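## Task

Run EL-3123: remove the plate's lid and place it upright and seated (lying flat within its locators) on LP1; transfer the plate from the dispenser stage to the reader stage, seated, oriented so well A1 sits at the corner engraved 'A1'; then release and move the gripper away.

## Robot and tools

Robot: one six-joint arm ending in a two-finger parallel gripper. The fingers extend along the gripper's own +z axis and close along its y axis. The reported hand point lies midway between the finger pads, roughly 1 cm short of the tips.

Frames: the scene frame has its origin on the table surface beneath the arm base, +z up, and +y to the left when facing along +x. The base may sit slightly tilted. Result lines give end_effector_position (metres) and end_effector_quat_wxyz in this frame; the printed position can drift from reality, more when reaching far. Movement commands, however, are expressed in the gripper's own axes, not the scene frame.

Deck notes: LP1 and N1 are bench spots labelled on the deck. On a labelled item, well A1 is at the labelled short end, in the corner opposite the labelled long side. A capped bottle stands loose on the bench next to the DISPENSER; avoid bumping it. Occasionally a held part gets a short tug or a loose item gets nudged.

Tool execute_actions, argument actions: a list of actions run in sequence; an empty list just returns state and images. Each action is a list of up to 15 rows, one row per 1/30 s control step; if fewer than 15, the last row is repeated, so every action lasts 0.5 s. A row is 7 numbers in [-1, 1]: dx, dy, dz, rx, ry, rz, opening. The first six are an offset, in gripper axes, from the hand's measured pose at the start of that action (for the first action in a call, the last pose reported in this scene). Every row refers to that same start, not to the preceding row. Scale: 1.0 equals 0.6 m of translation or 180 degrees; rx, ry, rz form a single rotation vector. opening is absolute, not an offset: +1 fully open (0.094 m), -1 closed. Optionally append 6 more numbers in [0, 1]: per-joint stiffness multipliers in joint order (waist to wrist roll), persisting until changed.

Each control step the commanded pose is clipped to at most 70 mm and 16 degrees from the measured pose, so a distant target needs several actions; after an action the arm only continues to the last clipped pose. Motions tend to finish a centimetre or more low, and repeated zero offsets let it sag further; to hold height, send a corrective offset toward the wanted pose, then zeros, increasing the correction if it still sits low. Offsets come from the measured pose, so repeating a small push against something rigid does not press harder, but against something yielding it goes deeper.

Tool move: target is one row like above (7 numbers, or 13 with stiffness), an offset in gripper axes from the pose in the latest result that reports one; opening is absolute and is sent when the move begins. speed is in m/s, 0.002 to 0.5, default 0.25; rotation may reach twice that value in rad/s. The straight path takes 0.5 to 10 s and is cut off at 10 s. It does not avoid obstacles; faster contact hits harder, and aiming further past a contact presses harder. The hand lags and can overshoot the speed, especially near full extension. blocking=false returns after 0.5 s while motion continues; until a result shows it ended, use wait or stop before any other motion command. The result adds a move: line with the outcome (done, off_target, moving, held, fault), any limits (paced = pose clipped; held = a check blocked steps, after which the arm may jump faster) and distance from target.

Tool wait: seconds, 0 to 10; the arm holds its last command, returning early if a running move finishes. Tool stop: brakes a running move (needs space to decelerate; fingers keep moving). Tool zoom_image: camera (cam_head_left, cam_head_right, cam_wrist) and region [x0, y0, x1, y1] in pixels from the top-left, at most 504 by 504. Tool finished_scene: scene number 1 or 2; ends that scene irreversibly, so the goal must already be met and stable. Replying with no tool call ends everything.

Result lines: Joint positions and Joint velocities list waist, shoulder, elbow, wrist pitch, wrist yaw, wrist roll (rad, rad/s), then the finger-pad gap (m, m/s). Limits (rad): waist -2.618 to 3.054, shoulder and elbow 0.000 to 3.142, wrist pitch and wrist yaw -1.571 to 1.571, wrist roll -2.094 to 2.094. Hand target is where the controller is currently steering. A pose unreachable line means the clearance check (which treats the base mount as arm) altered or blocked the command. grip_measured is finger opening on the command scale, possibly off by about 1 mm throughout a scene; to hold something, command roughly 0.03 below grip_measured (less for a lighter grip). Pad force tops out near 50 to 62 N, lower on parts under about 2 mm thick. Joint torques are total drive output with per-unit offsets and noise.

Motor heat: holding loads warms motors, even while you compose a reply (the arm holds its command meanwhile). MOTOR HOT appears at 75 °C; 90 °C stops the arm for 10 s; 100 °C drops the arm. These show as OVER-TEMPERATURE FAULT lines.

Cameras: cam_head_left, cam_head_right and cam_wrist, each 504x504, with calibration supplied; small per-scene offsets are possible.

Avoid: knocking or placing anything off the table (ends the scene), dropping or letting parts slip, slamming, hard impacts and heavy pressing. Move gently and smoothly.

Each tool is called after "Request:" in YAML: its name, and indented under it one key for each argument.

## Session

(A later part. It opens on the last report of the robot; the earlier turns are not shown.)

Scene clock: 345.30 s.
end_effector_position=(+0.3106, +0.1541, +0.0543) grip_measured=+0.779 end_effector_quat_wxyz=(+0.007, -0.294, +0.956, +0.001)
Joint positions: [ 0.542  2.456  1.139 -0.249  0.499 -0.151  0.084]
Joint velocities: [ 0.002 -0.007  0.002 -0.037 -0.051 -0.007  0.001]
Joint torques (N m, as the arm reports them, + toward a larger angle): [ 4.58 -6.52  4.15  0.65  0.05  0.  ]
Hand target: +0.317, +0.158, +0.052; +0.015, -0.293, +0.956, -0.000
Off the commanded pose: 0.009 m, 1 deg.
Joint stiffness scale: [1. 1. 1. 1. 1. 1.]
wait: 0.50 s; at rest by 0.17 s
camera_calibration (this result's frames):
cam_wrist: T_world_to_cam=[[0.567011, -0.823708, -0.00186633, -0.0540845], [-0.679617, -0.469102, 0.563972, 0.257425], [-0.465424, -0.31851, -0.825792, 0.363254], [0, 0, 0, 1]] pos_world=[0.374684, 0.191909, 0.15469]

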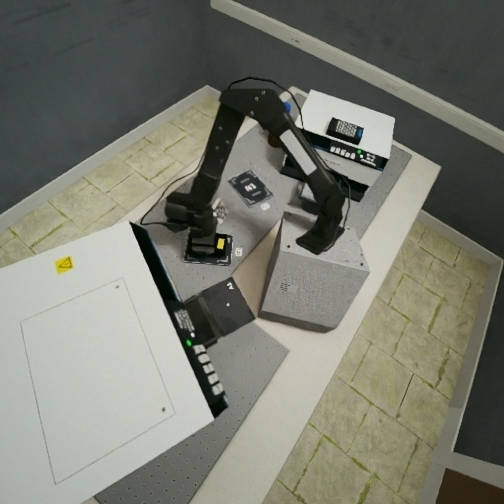

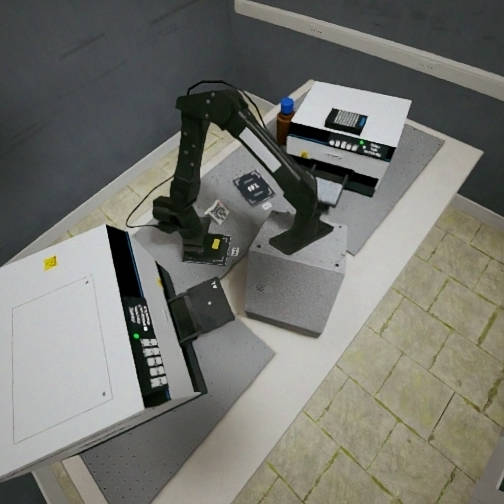

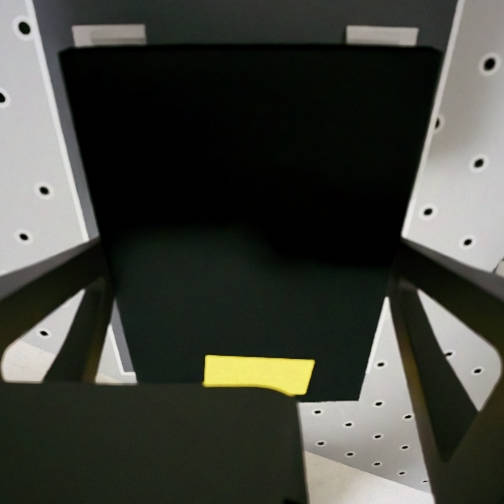

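Request:
execute_actions:
  actions:
    - [[-0.0136,-0.0008,0.0068,0.0021,-0.0047,0.001,0.75],[-0.0136,-0.0008,0.0084,0.0021,-0.0047,0.0014,0.75],[-0.0135,-0.0008,0.01,0.0021,-0.0047,0.0018,0.75],[-0.0135,-0.0008,0.0115,0.0021,-0.0047,0.0022,0.75],[-0.0135,-0.0008,0.0131,0.0021,-0.0047,0.0026,0.75],[-0.0134,-0.0008,0.0147,0.0021,-0.0047,0.0026,0.75],[-0.0134,-0.0008,0.0163,0.0021,-0.0047,0.0026,0.75],[-0.0134,-0.0007,0.0179,0.0021,-0.0047,0.0026,0.75],[-0.0133,-0.0007,0.0195,0.0021,-0.0047,0.0026,0.75],[-0.0133,-0.0007,0.0211,0.0021,-0.0047,0.0026,0.75],[-0.0133,-0.0007,0.0226,0.0021,-0.0047,0.0026,0.75],[-0.0132,-0.0007,0.0242,0.0021,-0.0047,0.0026,0.75],[-0.0132,-0.0007,0.0258,0.0021,-0.0047,0.0026,0.75],[-0.0132,-0.0007,0.0274,0.0021,-0.0047,0.0026,0.75]]

Request:
wait:
  seconds: 0.5

Scene clock: 371.20 s.
end_effector_position=(+0.3048, +0.1522, +0.0398) grip_measured=+0.779 end_effector_quat_wxyz=(-0.001, -0.295, +0.956, -0.000)
Joint positions: [ 0.524  2.497  1.139 -0.218  0.499 -0.162  0.084]
Joint velocities: [-0.022  0.051 -0.002  0.066 -0.007 -0.081  0.002]
Joint torques (N m, as the arm reports them, + toward a larger angle): [ 4.39 -7.02  4.4   0.59  0.09 -0.03]
Hand target: +0.317, +0.158, +0.038; +0.015, -0.290, +0.957, -0.000
Off the commanded pose: 0.014 m, 2 deg.
Joint stiffness scale: [1. 1. 1. 1. 1. 1.]
camera_calibration (this result's frames):
cam_wrist: T_world_to_cam=[[0.567488, -0.823371, -0.00421793, -0.0524104], [-0.670663, -0.465197, 0.577757, 0.256903], [-0.47767, -0.325041, -0.816198, 0.352273], [0, 0, 0, 1]] pos_world=[0.370308, 0.190861, 0.138876]

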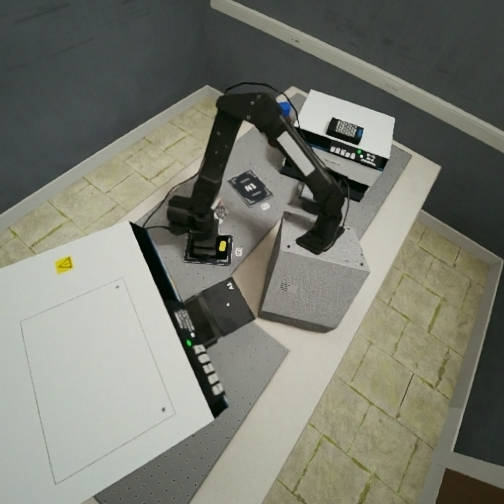

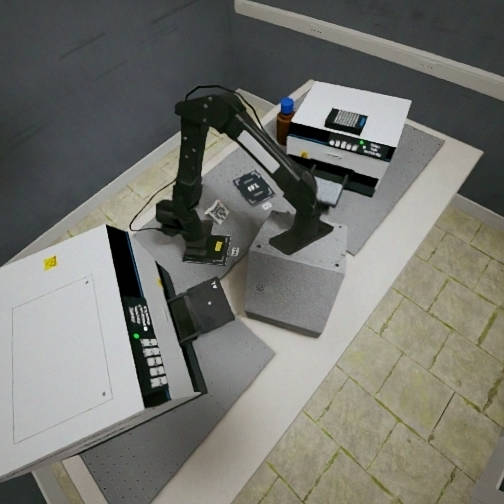

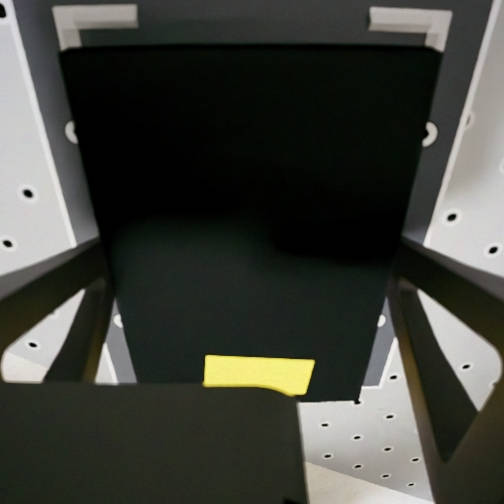

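Scene clock: 371.70 s.
end_effector_position=(+0.3057, +0.1527, +0.0386) grip_measured=+0.779 end_effector_quat_wxyz=(+0.001, -0.295, +0.956, -0.000)
Joint positions: [ 0.522  2.5    1.139 -0.208  0.499 -0.167  0.084]
Joint velocities: [ 0.002 -0.007 -0.007 -0.037  0.051 -0.007 -0.   ]
Joint torques (N m, as the arm reports them, + toward a larger angle): [ 4.56 -7.02  4.29  0.7   0.05 -0.02]
Hand target: +0.317, +0.158, +0.038; +0.015, -0.290, +0.957, -0.000
Off the commanded pose: 0.013 m, 2 deg.
Joint stiffness scale: [1. 1. 1. 1. 1. 1.]
wait: 0.50 s; at rest by 0.17 s
camera_calibration (this result's frames):
cam_wrist: T_world_to_cam=[[0.567767, -0.823182, -0.00343767, -0.0526618], [-0.672932, -0.466533, 0.574029, 0.259481], [-0.474134, -0.323601, -0.818828, 0.350668], [0, 0, 0, 1]] pos_world=[0.370777, 0.191183, 0.138006]

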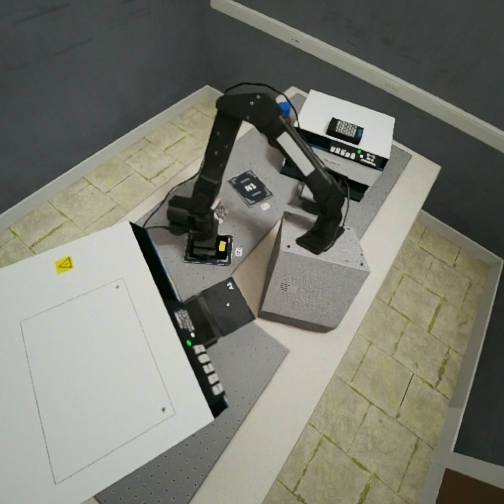

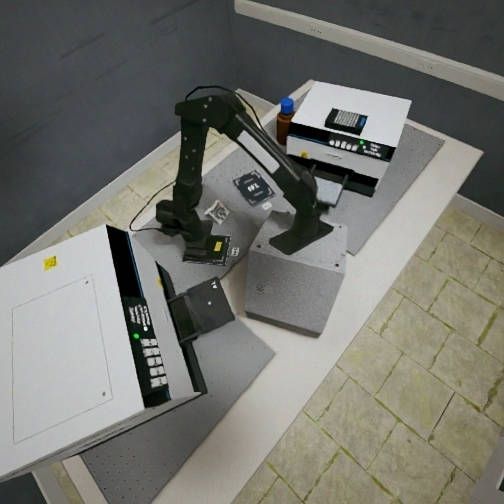

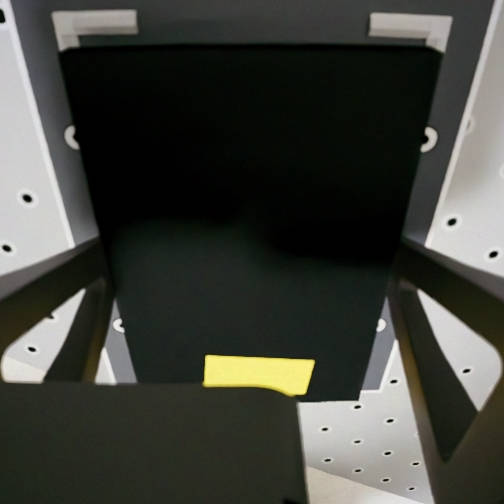

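Request:
zoom_image:
  camera: "cam_wrist"
  region: [40, 0, 160, 70]

Request:
zoom_image:
  camera: "cam_wrist"
  region: [344, 0, 464, 70]

Request:
zoom_image:
  camera: "cam_wrist"
  region: [90, 290, 410, 410]

Region (40, 0, 160, 70) of cam_wrist's 504x504 image, scaled by 4.200, with more detail than that image has; it fills the top 294 rows of this view, and the rest is white.

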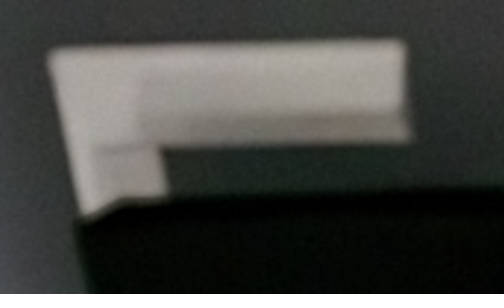

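Region (344, 0, 464, 70) of cam_wrist's 504x504 image, scaled by 4.200, with more detail than that image has; it fills the top 294 rows of this view, and the rest is white.

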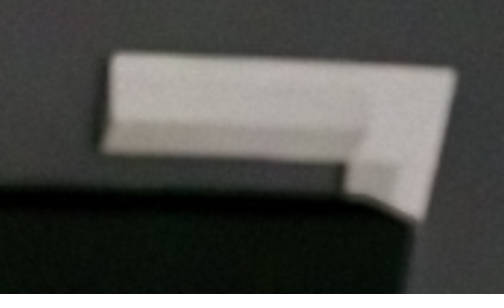

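Region (90, 290, 410, 410) of cam_wrist's 504x504 image, scaled by 1.575, with more detail than that image has; it fills the top 189 rows of this view, and the rest is white.

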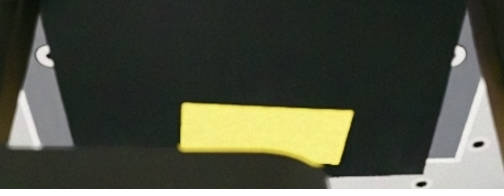

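Request:
execute_actions:
  actions:
    - [[-0.0217,-0.0035,0.002,0.0026,-0.0086,0.004,0.75],[-0.0217,-0.0035,0.003,0.0027,-0.0087,0.005,0.75],[-0.0217,-0.0035,0.004,0.0027,-0.0088,0.006,0.75],[-0.0217,-0.0035,0.005,0.0027,-0.0088,0.0064,0.75],[-0.0217,-0.0035,0.006,0.0027,-0.0089,0.0064,0.75],[-0.0217,-0.0035,0.0069,0.0028,-0.009,0.0064,0.75],[-0.0217,-0.0035,0.0078,0.0028,-0.0091,0.0064,0.75],[-0.0217,-0.0035,0.0087,0.0028,-0.0092,0.0064,0.75],[-0.0217,-0.0035,0.0096,0.0029,-0.0093,0.0064,0.75],[-0.0217,-0.0035,0.0105,0.0029,-0.0094,0.0064,0.75],[-0.0217,-0.0035,0.0114,0.0029,-0.0094,0.0064,0.75],[-0.0217,-0.0035,0.0123,0.003,-0.0095,0.0064,0.75],[-0.0217,-0.0035,0.013,0.003,-0.0096,0.0064,0.75],[-0.0217,-0.0035,0.0137,0.003,-0.0097,0.0064,0.75],[-0.0217,-0.0035,0.0143,0.003,-0.0097,0.0064,0.75]]

Request:
wait:
  seconds: 0.5

Request:
zoom_image:
  camera: "cam_wrist"
  region: [20, 0, 160, 80]

Request:
zoom_image:
  camera: "cam_wrist"
  region: [344, 0, 484, 80]

Scene clock: 409.30 s.
end_effector_position=(+0.3071, +0.1535, +0.0320) grip_measured=+0.779 end_effector_quat_wxyz=(+0.004, -0.289, +0.957, -0.000)
Joint positions: [ 0.514  2.521  1.146 -0.184  0.5   -0.168  0.084]
Joint velocities: [-0.027  0.037 -0.007 -0.022  0.051 -0.037  0.001]
Joint torques (N m, as the arm reports them, + toward a larger angle): [ 4.47 -7.    3.93  0.7   0.03  0.  ]
Hand target: +0.317, +0.158, +0.030; +0.017, -0.285, +0.958, -0.000
Off the commanded pose: 0.012 m, 2 deg.
Joint stiffness scale: [1. 1. 1. 1. 1. 1.]
camera_calibration (this result's frames):
cam_wrist: T_world_to_cam=[[0.558436, -0.829544, -0.00228612, -0.0490615], [-0.680612, -0.459749, 0.570437, 0.265984], [-0.474254, -0.316997, -0.821338, 0.345285], [0, 0, 0, 1]] pos_world=[0.372182, 0.191042, 0.131756]

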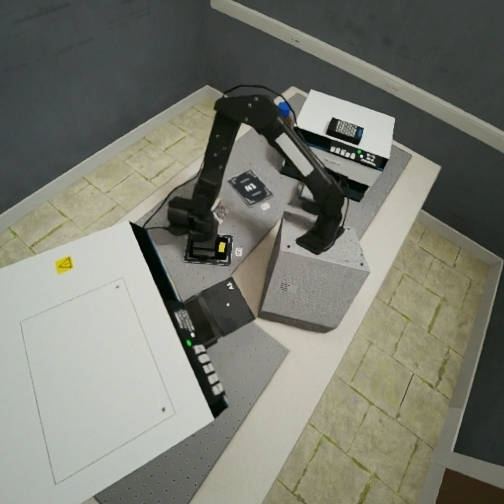

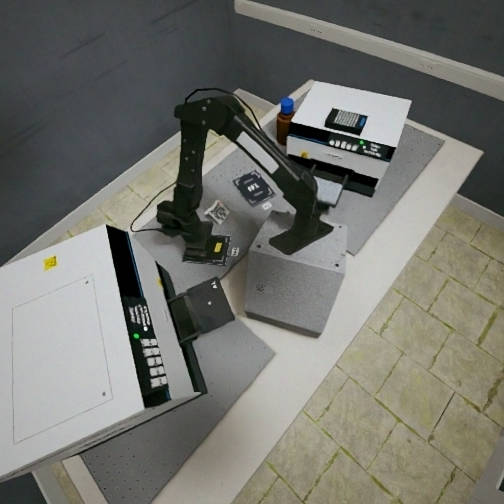

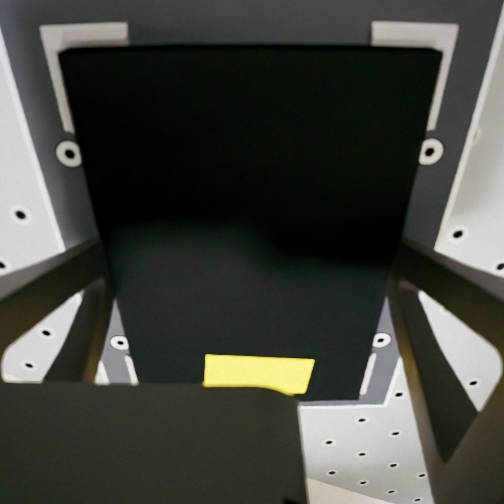

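Scene clock: 409.80 s.
end_effector_position=(+0.3068, +0.1533, +0.0314) grip_measured=+0.779 end_effector_quat_wxyz=(+0.003, -0.290, +0.957, -0.000)
Joint positions: [ 0.513  2.522  1.146 -0.183  0.5   -0.17   0.084]
Joint velocities: [ 0.017 -0.002 -0.007  0.007 -0.037  0.037 -0.   ]
Joint torques (N m, as the arm reports them, + toward a larger angle): [ 4.6  -7.    4.01  0.73  0.05 -0.06]
Hand target: +0.317, +0.158, +0.030; +0.017, -0.285, +0.958, -0.000
Off the commanded pose: 0.012 m, 2 deg.
Joint stiffness scale: [1. 1. 1. 1. 1. 1.]
wait: 0.50 s; at rest by 0.17 s
camera_calibration (this result's frames):
cam_wrist: T_world_to_cam=[[0.559294, -0.828967, -0.0020168, -0.0494406], [-0.679862, -0.460084, 0.571061, 0.265877], [-0.474319, -0.31802, -0.820905, 0.344835], [0, 0, 0, 1]] pos_world=[0.371973, 0.191006, 0.131145]

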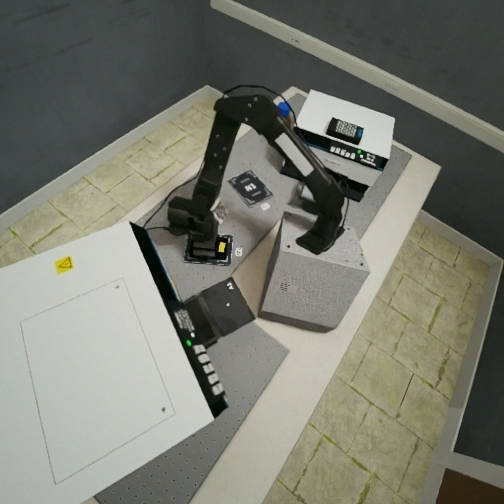

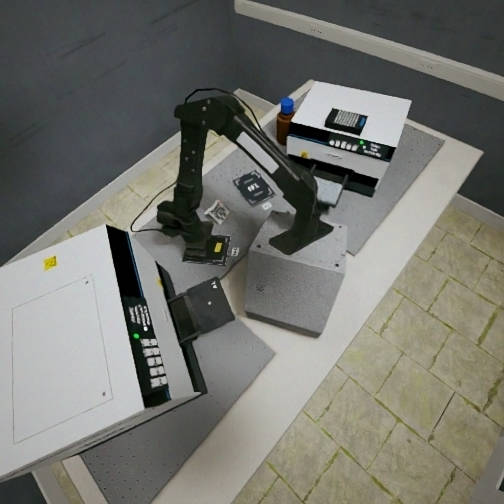

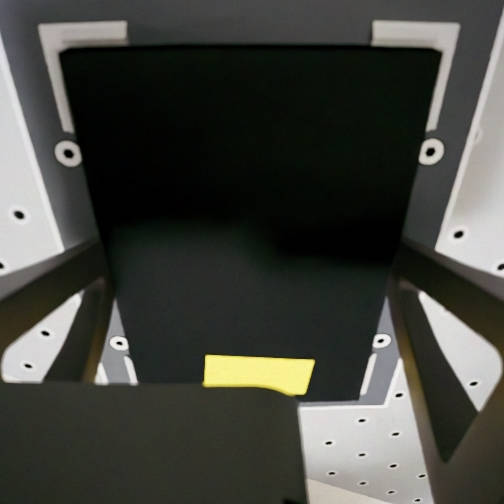

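Region (20, 0, 160, 80) of cam_wrist's 504x504 image, scaled by 3.600, with more detail than that image has; it fills the top 288 rows of this view, and the rest is white.

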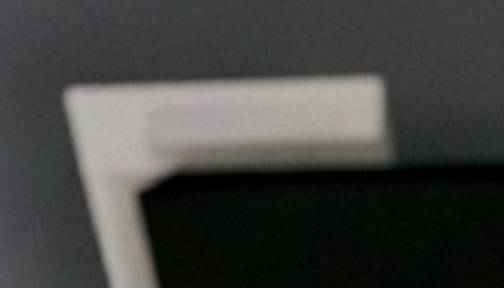

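Region (344, 0, 484, 80) of cam_wrist's 504x504 image, scaled by 3.600, with more detail than that image has; it fills the top 288 rows of this view, and the rest is white.

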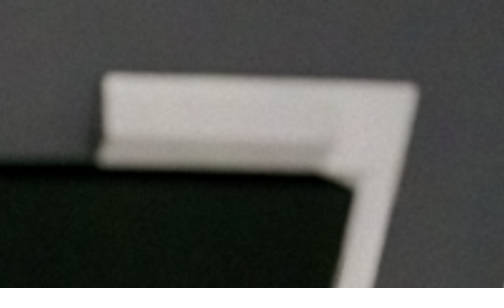

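Request:
execute_actions:
  actions:
    - [[-0.0188,-0.0028,0.003,0.0024,-0.0078,0.0032,0.75],[-0.0178,-0.0026,0.0035,0.0022,-0.007,0.0032,0.75],[-0.0169,-0.0023,0.004,0.002,-0.0063,0.0032,0.75],[-0.0169,-0.0023,0.0046,0.002,-0.0063,0.0032,0.75],[-0.0169,-0.0023,0.0052,0.002,-0.0063,0.0032,0.75],[-0.0169,-0.0023,0.0058,0.002,-0.0063,0.0032,0.75],[-0.0169,-0.0023,0.0064,0.002,-0.0063,0.0032,0.75],[-0.0169,-0.0023,0.007,0.002,-0.0063,0.0032,0.75],[-0.0169,-0.0023,0.0076,0.002,-0.0063,0.0032,0.75],[-0.0169,-0.0023,0.0082,0.002,-0.0063,0.0032,0.75],[-0.0169,-0.0023,0.0088,0.002,-0.0063,0.0032,0.75],[-0.0169,-0.0023,0.0094,0.002,-0.0063,0.0032,0.75],[-0.0169,-0.0023,0.010,0.002,-0.0063,0.0032,0.75]]

Request:
wait:
  seconds: 0.4

Request:
zoom_image:
  camera: "cam_wrist"
  region: [20, 0, 160, 80]

Request:
zoom_image:
  camera: "cam_wrist"
  region: [344, 0, 484, 80]

Scene clock: 434.83 s.
end_effector_position=(+0.3066, +0.1533, +0.0312) grip_measured=+0.779 end_effector_quat_wxyz=(+0.003, -0.290, +0.957, -0.001)
Joint positions: [ 0.513  2.523  1.146 -0.183  0.5   -0.17   0.084]
Joint velocities: [-0.007  0.002  0.012  0.066 -0.051 -0.007  0.002]
Joint torques (N m, as the arm reports them, + toward a larger angle): [ 4.15 -5.94  4.27  0.78  0.01 -0.07]
Hand target: +0.316, +0.157, +0.026; +0.014, -0.285, +0.958, -0.001
Off the commanded pose: 0.012 m, 1 deg.
Joint stiffness scale: [1. 1. 1. 1. 1. 1.]
camera_calibration (this result's frames):
cam_wrist: T_world_to_cam=[[0.559594, -0.828765, -0.00175559, -0.0494835], [-0.679434, -0.459974, 0.571658, 0.265654], [-0.474578, -0.318703, -0.82049, 0.344703], [0, 0, 0, 1]] pos_world=[0.371773, 0.191042, 0.130876]

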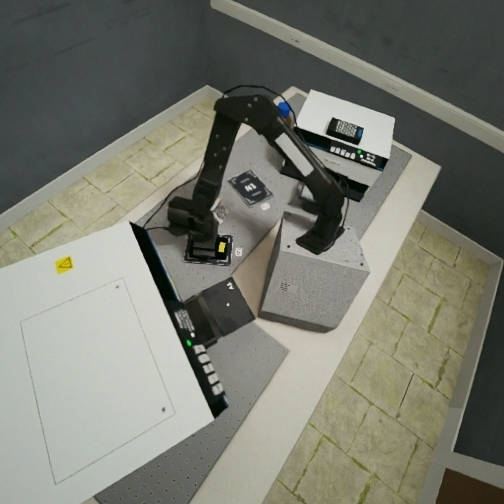

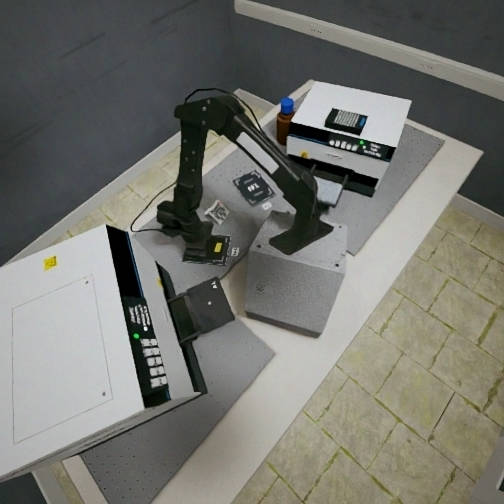

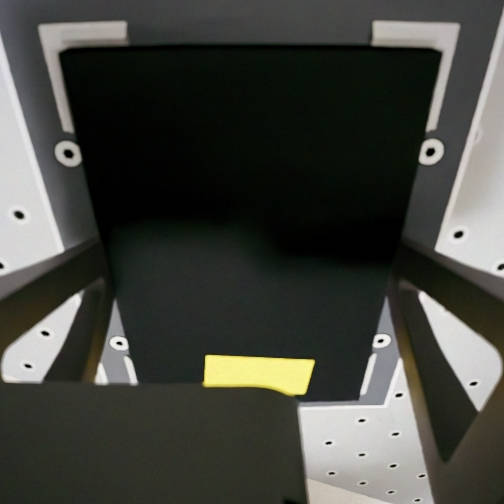

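Scene clock: 435.23 s.
end_effector_position=(+0.3066, +0.1533, +0.0312) grip_measured=+0.779 end_effector_quat_wxyz=(+0.003, -0.290, +0.957, -0.001)
Joint positions: [ 0.513  2.523  1.146 -0.183  0.5   -0.17   0.084]
Joint velocities: [ 0.012 -0.007 -0.017 -0.007 -0.066 -0.022  0.001]
Joint torques (N m, as the arm reports them, + toward a larger angle): [ 4.07 -5.94  4.39  0.74  0.04 -0.07]
Hand target: +0.316, +0.157, +0.026; +0.014, -0.285, +0.958, -0.001
Off the commanded pose: 0.012 m, 1 deg.
Joint stiffness scale: [1. 1. 1. 1. 1. 1.]
wait: 0.40 s; at rest by 0.17 s
camera_calibration (this result's frames):
cam_wrist: T_world_to_cam=[[0.559594, -0.828765, -0.00175559, -0.0494835], [-0.679434, -0.459974, 0.571658, 0.265654], [-0.474578, -0.318703, -0.82049, 0.344703], [0, 0, 0, 1]] pos_world=[0.371773, 0.191042, 0.130876]

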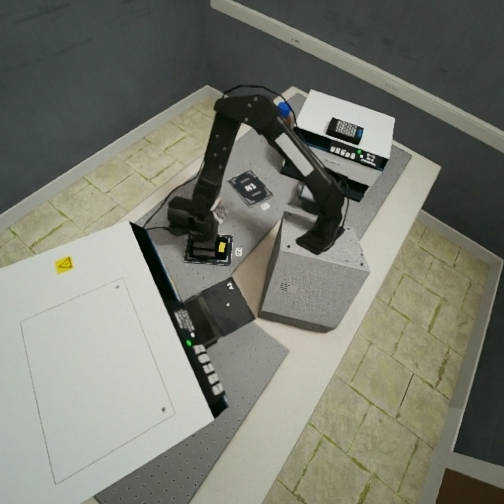

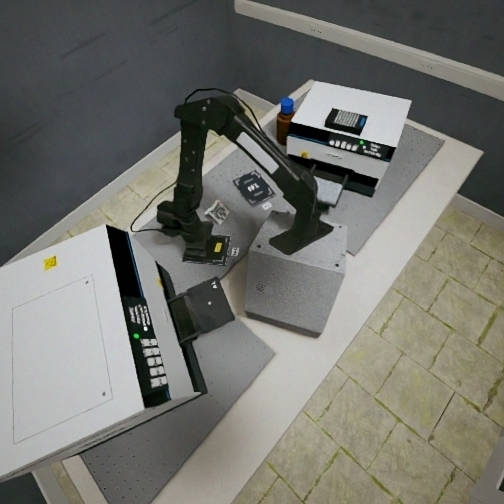

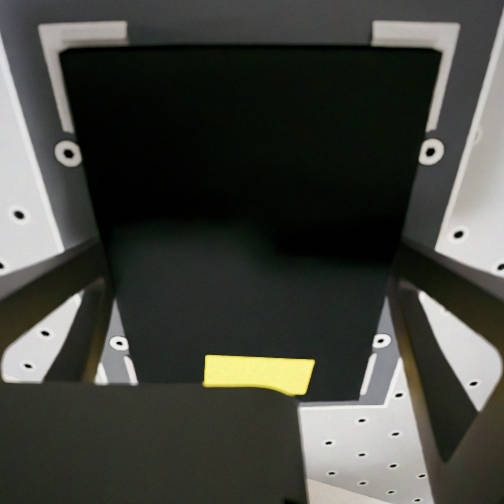

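Region (20, 0, 160, 80) of cam_wrist's 504x504 image, scaled by 3.600, with more detail than that image has; it fills the top 288 rows of this view, and the rest is white.

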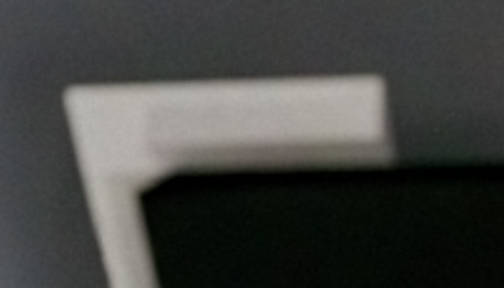

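Region (344, 0, 484, 80) of cam_wrist's 504x504 image, scaled by 3.600, with more detail than that image has; it fills the top 288 rows of this view, and the rest is white.

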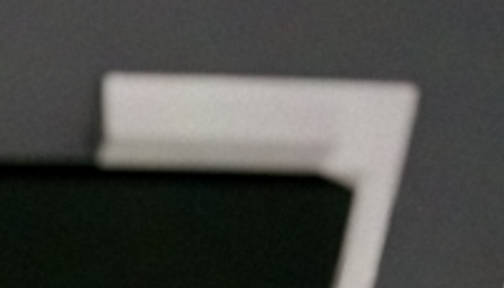

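Request:
execute_actions:
  actions:
    - [[-0.012,-0.002,0.006,0.0015,-0.005,0.002,0.75],[-0.008,-0.0013,0.004,0.001,-0.003,0.0013,0.75],[-0.004,-0.0007,0.002,0.0005,-0.0015,0.0007,0.75],[0,0,0,0,0,0,0.76],[0,0,0,0,0,0,0.78],[0,0,0,0,0,0,0.80],[0,0,0,0,0,0,0.82],[0,0,0,0,0,0,0.85],[0,0,0,0,0,0,0.9],[0,0,0,0,0,0,0.95],[0,0,0,0,0,0,1.0]]

Scene clock: 442.07 s.
end_effector_position=(+0.3066, +0.1532, +0.0312) grip_measured=+1.000 end_effector_quat_wxyz=(+0.003, -0.290, +0.957, -0.001)
Joint positions: [ 0.513  2.523  1.146 -0.184  0.501 -0.17   0.094]
Joint velocities: [ 0.007 -0.002 -0.012 -0.022  0.037 -0.007  0.   ]
Joint torques (N m, as the arm reports them, + toward a larger angle): [ 4.54 -7.82  2.28  0.49  0.02  0.05]
Hand target: +0.307, +0.153, +0.031; +0.003, -0.290, +0.957, -0.001
Off the commanded pose: 0.000 m, 0 deg.
Joint stiffness scale: [1. 1. 1. 1. 1. 1.]
camera_calibration (this result's frames):
cam_wrist: T_world_to_cam=[[0.559743, -0.828665, -0.00143724, -0.0496065], [-0.679265, -0.459819, 0.571984, 0.265488], [-0.474644, -0.319187, -0.820264, 0.344735], [0, 0, 0, 1]] pos_world=[0.37173, 0.191004, 0.130847]

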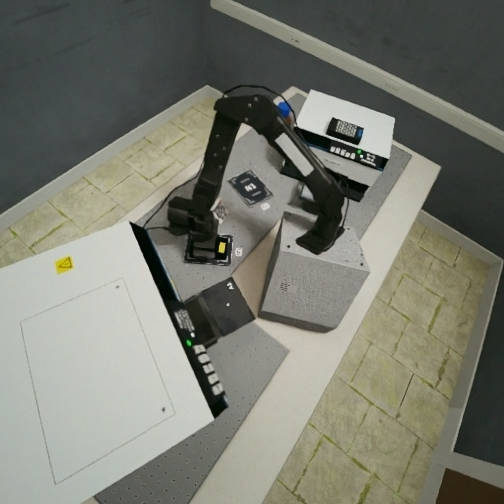

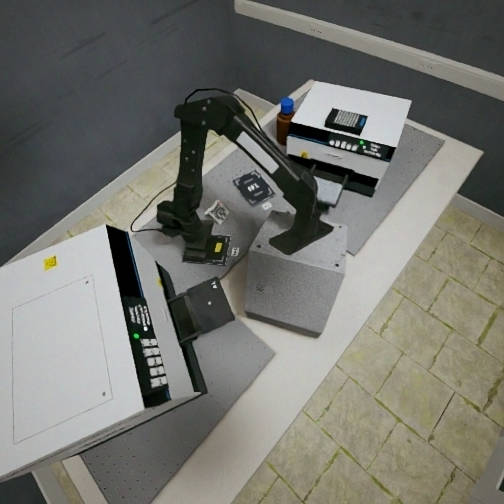

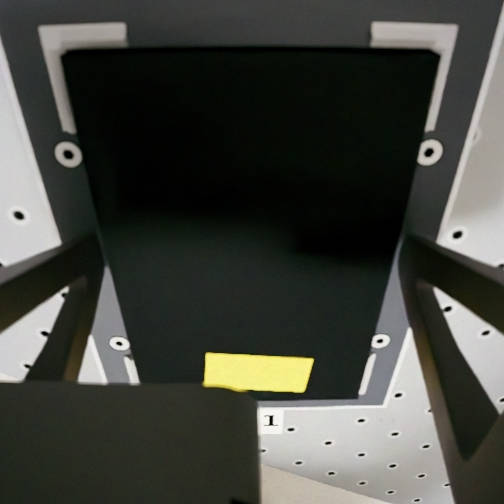

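Request:
move:
  target: [0,0,-0.2,0,0,0,1.0]
  speed: 0.15

Request:
zoom_image:
  camera: "cam_wrist"
  region: [110, 0, 390, 280]

Scene clock: 458.00 s.
end_effector_position=(+0.2985, +0.1478, +0.1400) grip_measured=+1.000 end_effector_quat_wxyz=(-0.012, -0.291, +0.956, -0.007)
Joint positions: [ 0.665  2.233  1.146 -0.594  0.498  0.019  0.094]
Joint velocities: [-0.012 -0.017 -0.007 -0.037  0.022 -0.037  0.   ]
Joint torques (N m, as the arm reports them, + toward a larger angle): [ 5.51 -8.7   4.99  0.28 -0.07  0.14]
Hand target: +0.305, +0.154, +0.152; +0.002, -0.290, +0.957, -0.000
Off the commanded pose: 0.014 m, 2 deg.
Joint stiffness scale: [1. 1. 1. 1. 1. 1.]
move: off_target
camera_calibration (this result's frames):
cam_wrist: T_world_to_cam=[[0.562024, -0.82712, 0.00132488, -0.0506878], [-0.663167, -0.449661, 0.598344, 0.185304], [-0.494306, -0.337162, -0.801238, 0.434266], [0, 0, 0, 1]] pos_world=[0.366035, 0.187817, 0.237142]

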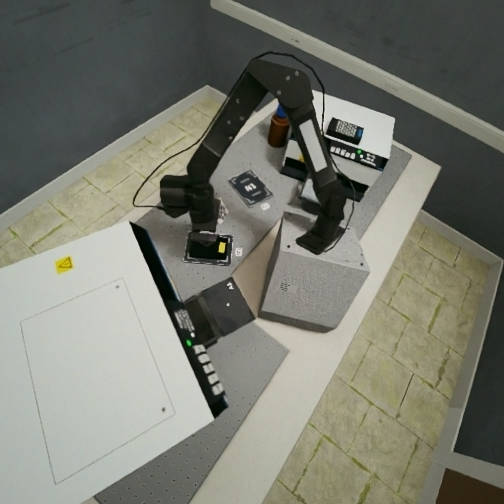

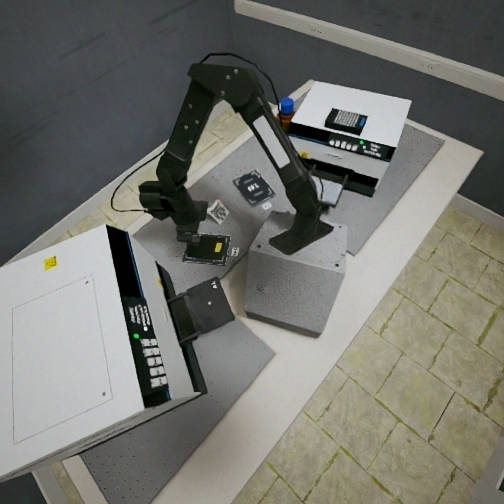

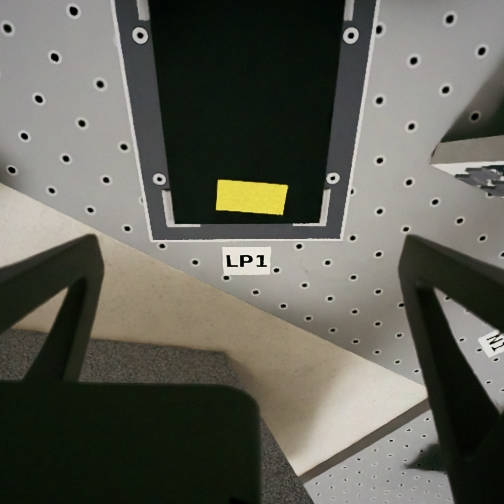

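Region (110, 0, 390, 280) of cam_wrist's 504x504 image, scaled by 1.800, with more detail than that image has.

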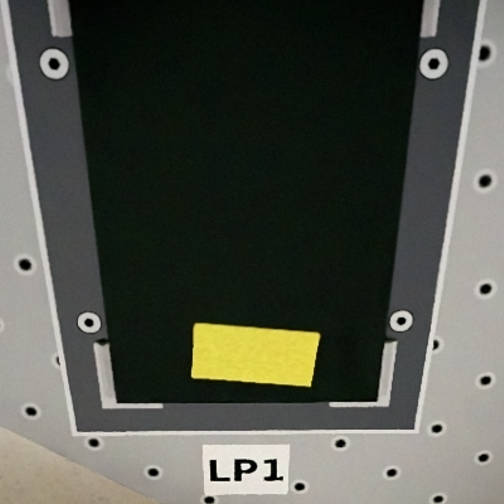

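Request:
move:
  target: [0.5623,-0.4345,-0.0404,-0.0034,-0.0082,0.1009,1.0]
  speed: 0.3

Request:
zoom_image:
  camera: "cam_wrist"
  region: [110, 100, 390, 380]

Scene clock: 476.23 s.
end_effector_position=(+0.1622, -0.2563, +0.1787) grip_measured=+1.000 end_effector_quat_wxyz=(+0.004, -0.139, +0.990, -0.011)
Joint positions: [-0.858  1.202  0.745 -0.6    0.096 -1.251  0.094]
Joint velocities: [ 0.007  0.002 -0.012 -0.022  0.037 -0.037  0.   ]
Joint torques (N m, as the arm reports them, + toward a larger angle): [-0.33 -3.94  5.84  0.33 -0.12 -0.02]
Hand target: +0.163, -0.259, +0.180; +0.005, -0.138, +0.990, -0.006
Off the commanded pose: 0.004 m, 1 deg.
Joint stiffness scale: [1. 1. 1. 1. 1. 1.]
move: done
camera_calibration (this result's frames):
cam_wrist: T_world_to_cam=[[0.279488, -0.959956, 0.0192568, -0.299833], [-0.790318, -0.218616, 0.572367, -0.0254177], [-0.545237, -0.175188, -0.819772, 0.314747], [0, 0, 0, 1]] pos_world=[0.235323, -0.238243, 0.278343]

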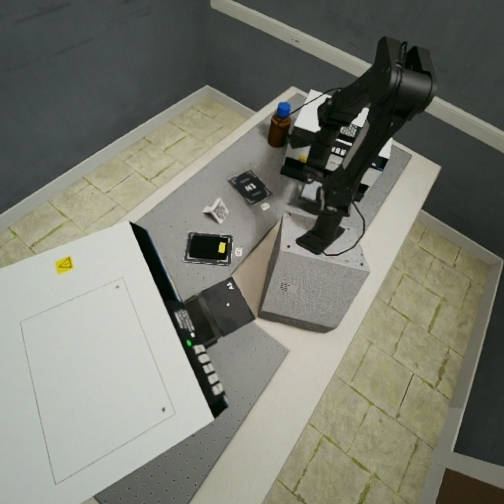

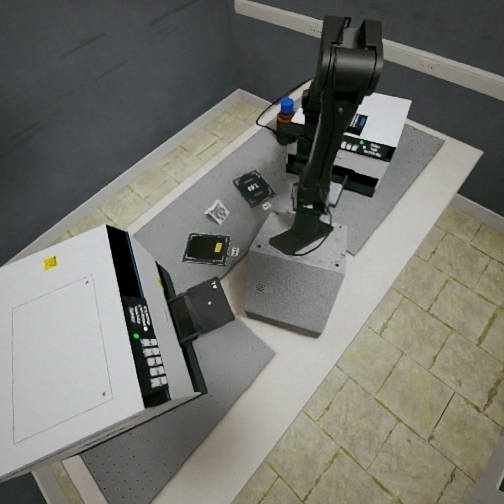

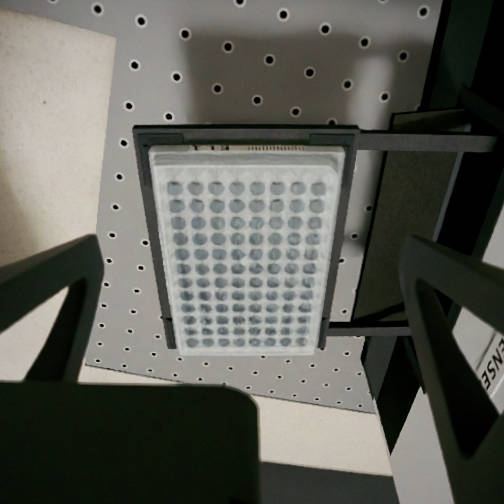

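Region (110, 100, 390, 380) of cam_wrist's 504x504 image, scaled by 1.800, with more detail than that image has.

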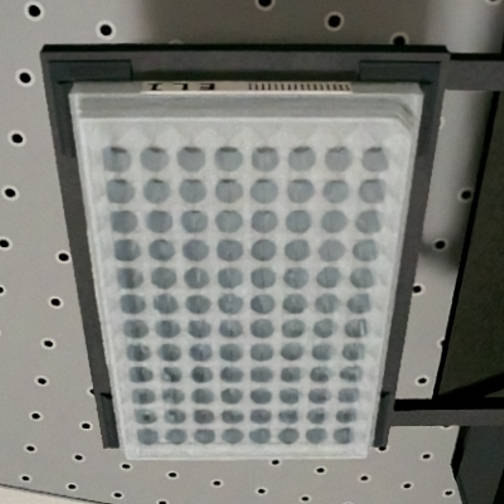

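Request:
move:
  target: [0.1043,0.0125,0.0787,-0.0124,0.0016,0.0016,1.0]
  speed: 0.15

Scene clock: 491.63 s.
end_effector_position=(+0.1025, -0.2718, +0.1357) grip_measured=+1.000 end_effector_quat_wxyz=(-0.004, -0.138, +0.990, -0.001)
Joint positions: [-1.142  1.318  0.654 -0.41  -0.035 -1.498  0.094]
Joint velocities: [-0.017 -0.002  0.002  0.066  0.022 -0.022  0.   ]
Joint torques (N m, as the arm reports them, + toward a larger angle): [-0.73 -4.3   2.67  0.59 -0.1  -0.01]
Hand target: +0.100, -0.267, +0.131; -0.002, -0.137, +0.991, +0.006
Off the commanded pose: 0.007 m, 1 deg.
Joint stiffness scale: [1. 1. 1. 1. 1. 1.]
move: done
camera_calibration (this result's frames):
cam_wrist: T_world_to_cam=[[0.278895, -0.960314, -0.00370167, -0.294057], [-0.780063, -0.228791, 0.582371, -0.0565376], [-0.560106, -0.159533, -0.812915, 0.249075], [0, 0, 0, 1]] pos_world=[0.177417, -0.255587, 0.234314]

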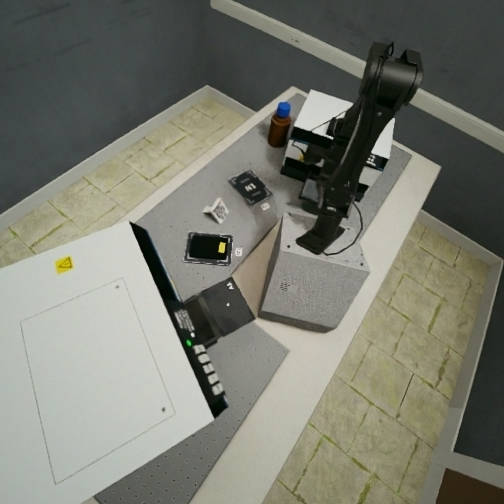

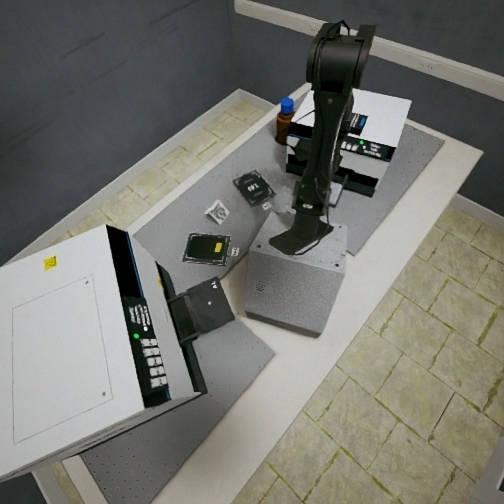

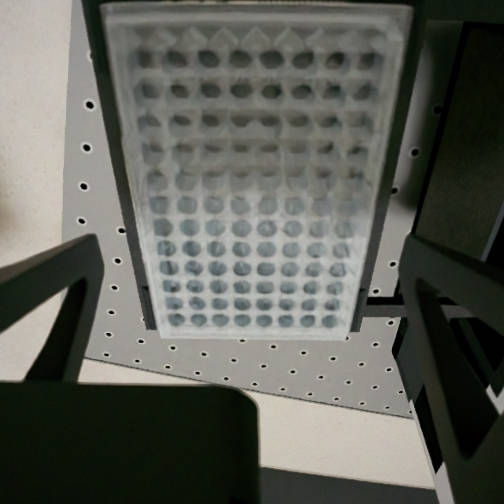

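Request:
execute_actions:
  actions:
    - [[-0.001,0.008,0.0094,-0.0042,-0.002,0.0007,1],[-0.003,0.0079,0.011,-0.0042,-0.0021,0.0007,1],[-0.005,0.0078,0.0127,-0.0042,-0.0022,0.0007,1],[-0.007,0.0076,0.0143,-0.0042,-0.0023,0.0007,1],[-0.009,0.0075,0.0159,-0.0042,-0.0024,0.0007,1],[-0.011,0.0073,0.0176,-0.0042,-0.0025,0.0007,1],[-0.013,0.0072,0.0192,-0.0042,-0.0026,0.0007,1],[-0.015,0.007,0.0208,-0.0042,-0.0027,0.0007,1],[-0.0165,0.0069,0.0225,-0.0042,-0.0028,0.0007,1],[-0.0178,0.0068,0.0241,-0.0042,-0.0029,0.0007,1],[-0.0188,0.0066,0.0257,-0.0042,-0.003,0.0007,1],[-0.0188,0.0065,0.0274,-0.0042,-0.003,0.0007,1],[-0.0188,0.0064,0.029,-0.0042,-0.003,0.0007,1],[-0.0188,0.0063,0.0307,-0.0042,-0.003,0.0007,1]]

Request:
wait:
  seconds: 0.6

Scene clock: 512.57 s.
end_effector_position=(+0.1112, -0.2703, +0.1235) grip_measured=+1.000 end_effector_quat_wxyz=(+0.000, -0.138, +0.990, +0.002)
Joint positions: [-1.108  1.372  0.654 -0.358 -0.028 -1.467  0.094]
Joint velocities: [ 0.007  0.095 -0.012  0.11  -0.007  0.037  0.   ]
Joint torques (N m, as the arm reports them, + toward a larger angle): [ 0.65 -4.51  2.17  0.55  0.02  0.12]
Hand target: +0.112, -0.265, +0.117; +0.000, -0.137, +0.991, +0.006
Off the commanded pose: 0.008 m, 0 deg.
Joint stiffness scale: [1. 1. 1. 1. 1. 1.]
camera_calibration (this result's frames):
cam_wrist: T_world_to_cam=[[0.277809, -0.960599, -0.00841487, -0.294508], [-0.784321, -0.231869, 0.575394, -0.0417862], [-0.554674, -0.15325, -0.817833, 0.245976], [0, 0, 0, 1]] pos_world=[0.185479, -0.254897, 0.222732]

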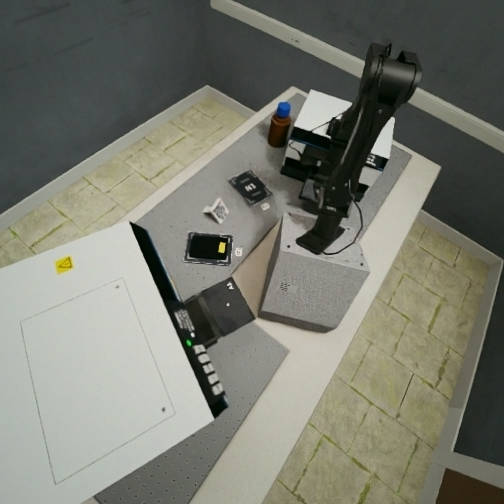

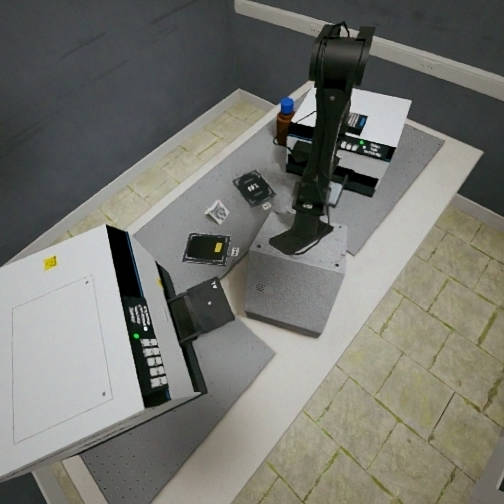

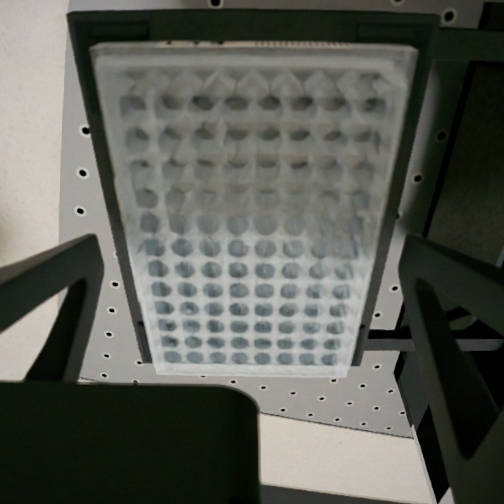

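Scene clock: 513.17 s.
end_effector_position=(+0.1117, -0.2731, +0.1223) grip_measured=+1.000 end_effector_quat_wxyz=(-0.000, -0.135, +0.991, -0.003)
Joint positions: [-1.108  1.378  0.654 -0.342 -0.025 -1.462  0.094]
Joint velocities: [-0.002 -0.002  0.007 -0.051  0.007  0.007  0.   ]
Joint torques (N m, as the arm reports them, + toward a larger angle): [ 0.73 -4.43  2.16  0.62 -0.02  0.1 ]
Hand target: +0.112, -0.265, +0.117; +0.000, -0.137, +0.991, +0.007
Off the commanded pose: 0.010 m, 1 deg.
Joint stiffness scale: [1. 1. 1. 1. 1. 1.]
wait: 0.60 s; at rest by 0.30 s
camera_calibration (this result's frames):
cam_wrist: T_world_to_cam=[[0.272939, -0.962029, 0.0021378, -0.298485], [-0.786043, -0.221727, 0.577039, -0.0386103], [-0.554654, -0.159177, -0.816714, 0.24311], [0, 0, 0, 1]] pos_world=[0.185961, -0.257015, 0.221469]

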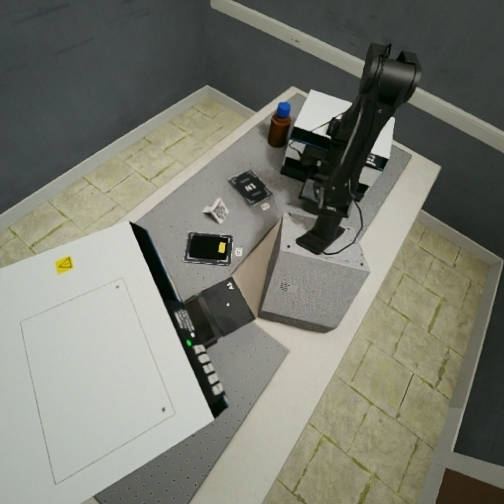

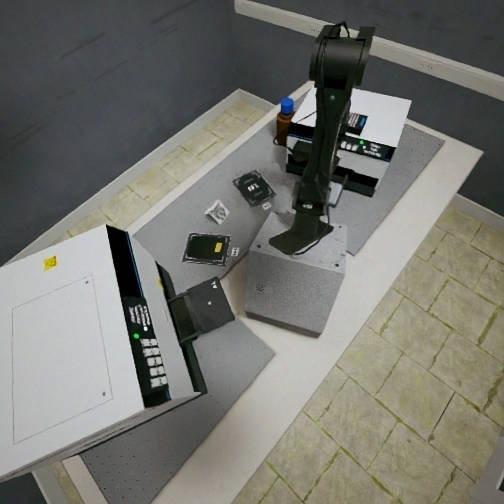

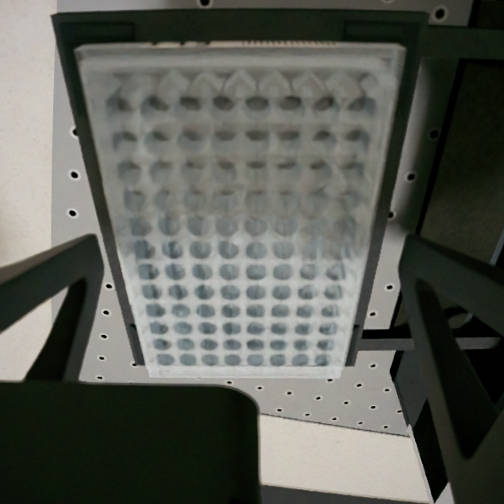

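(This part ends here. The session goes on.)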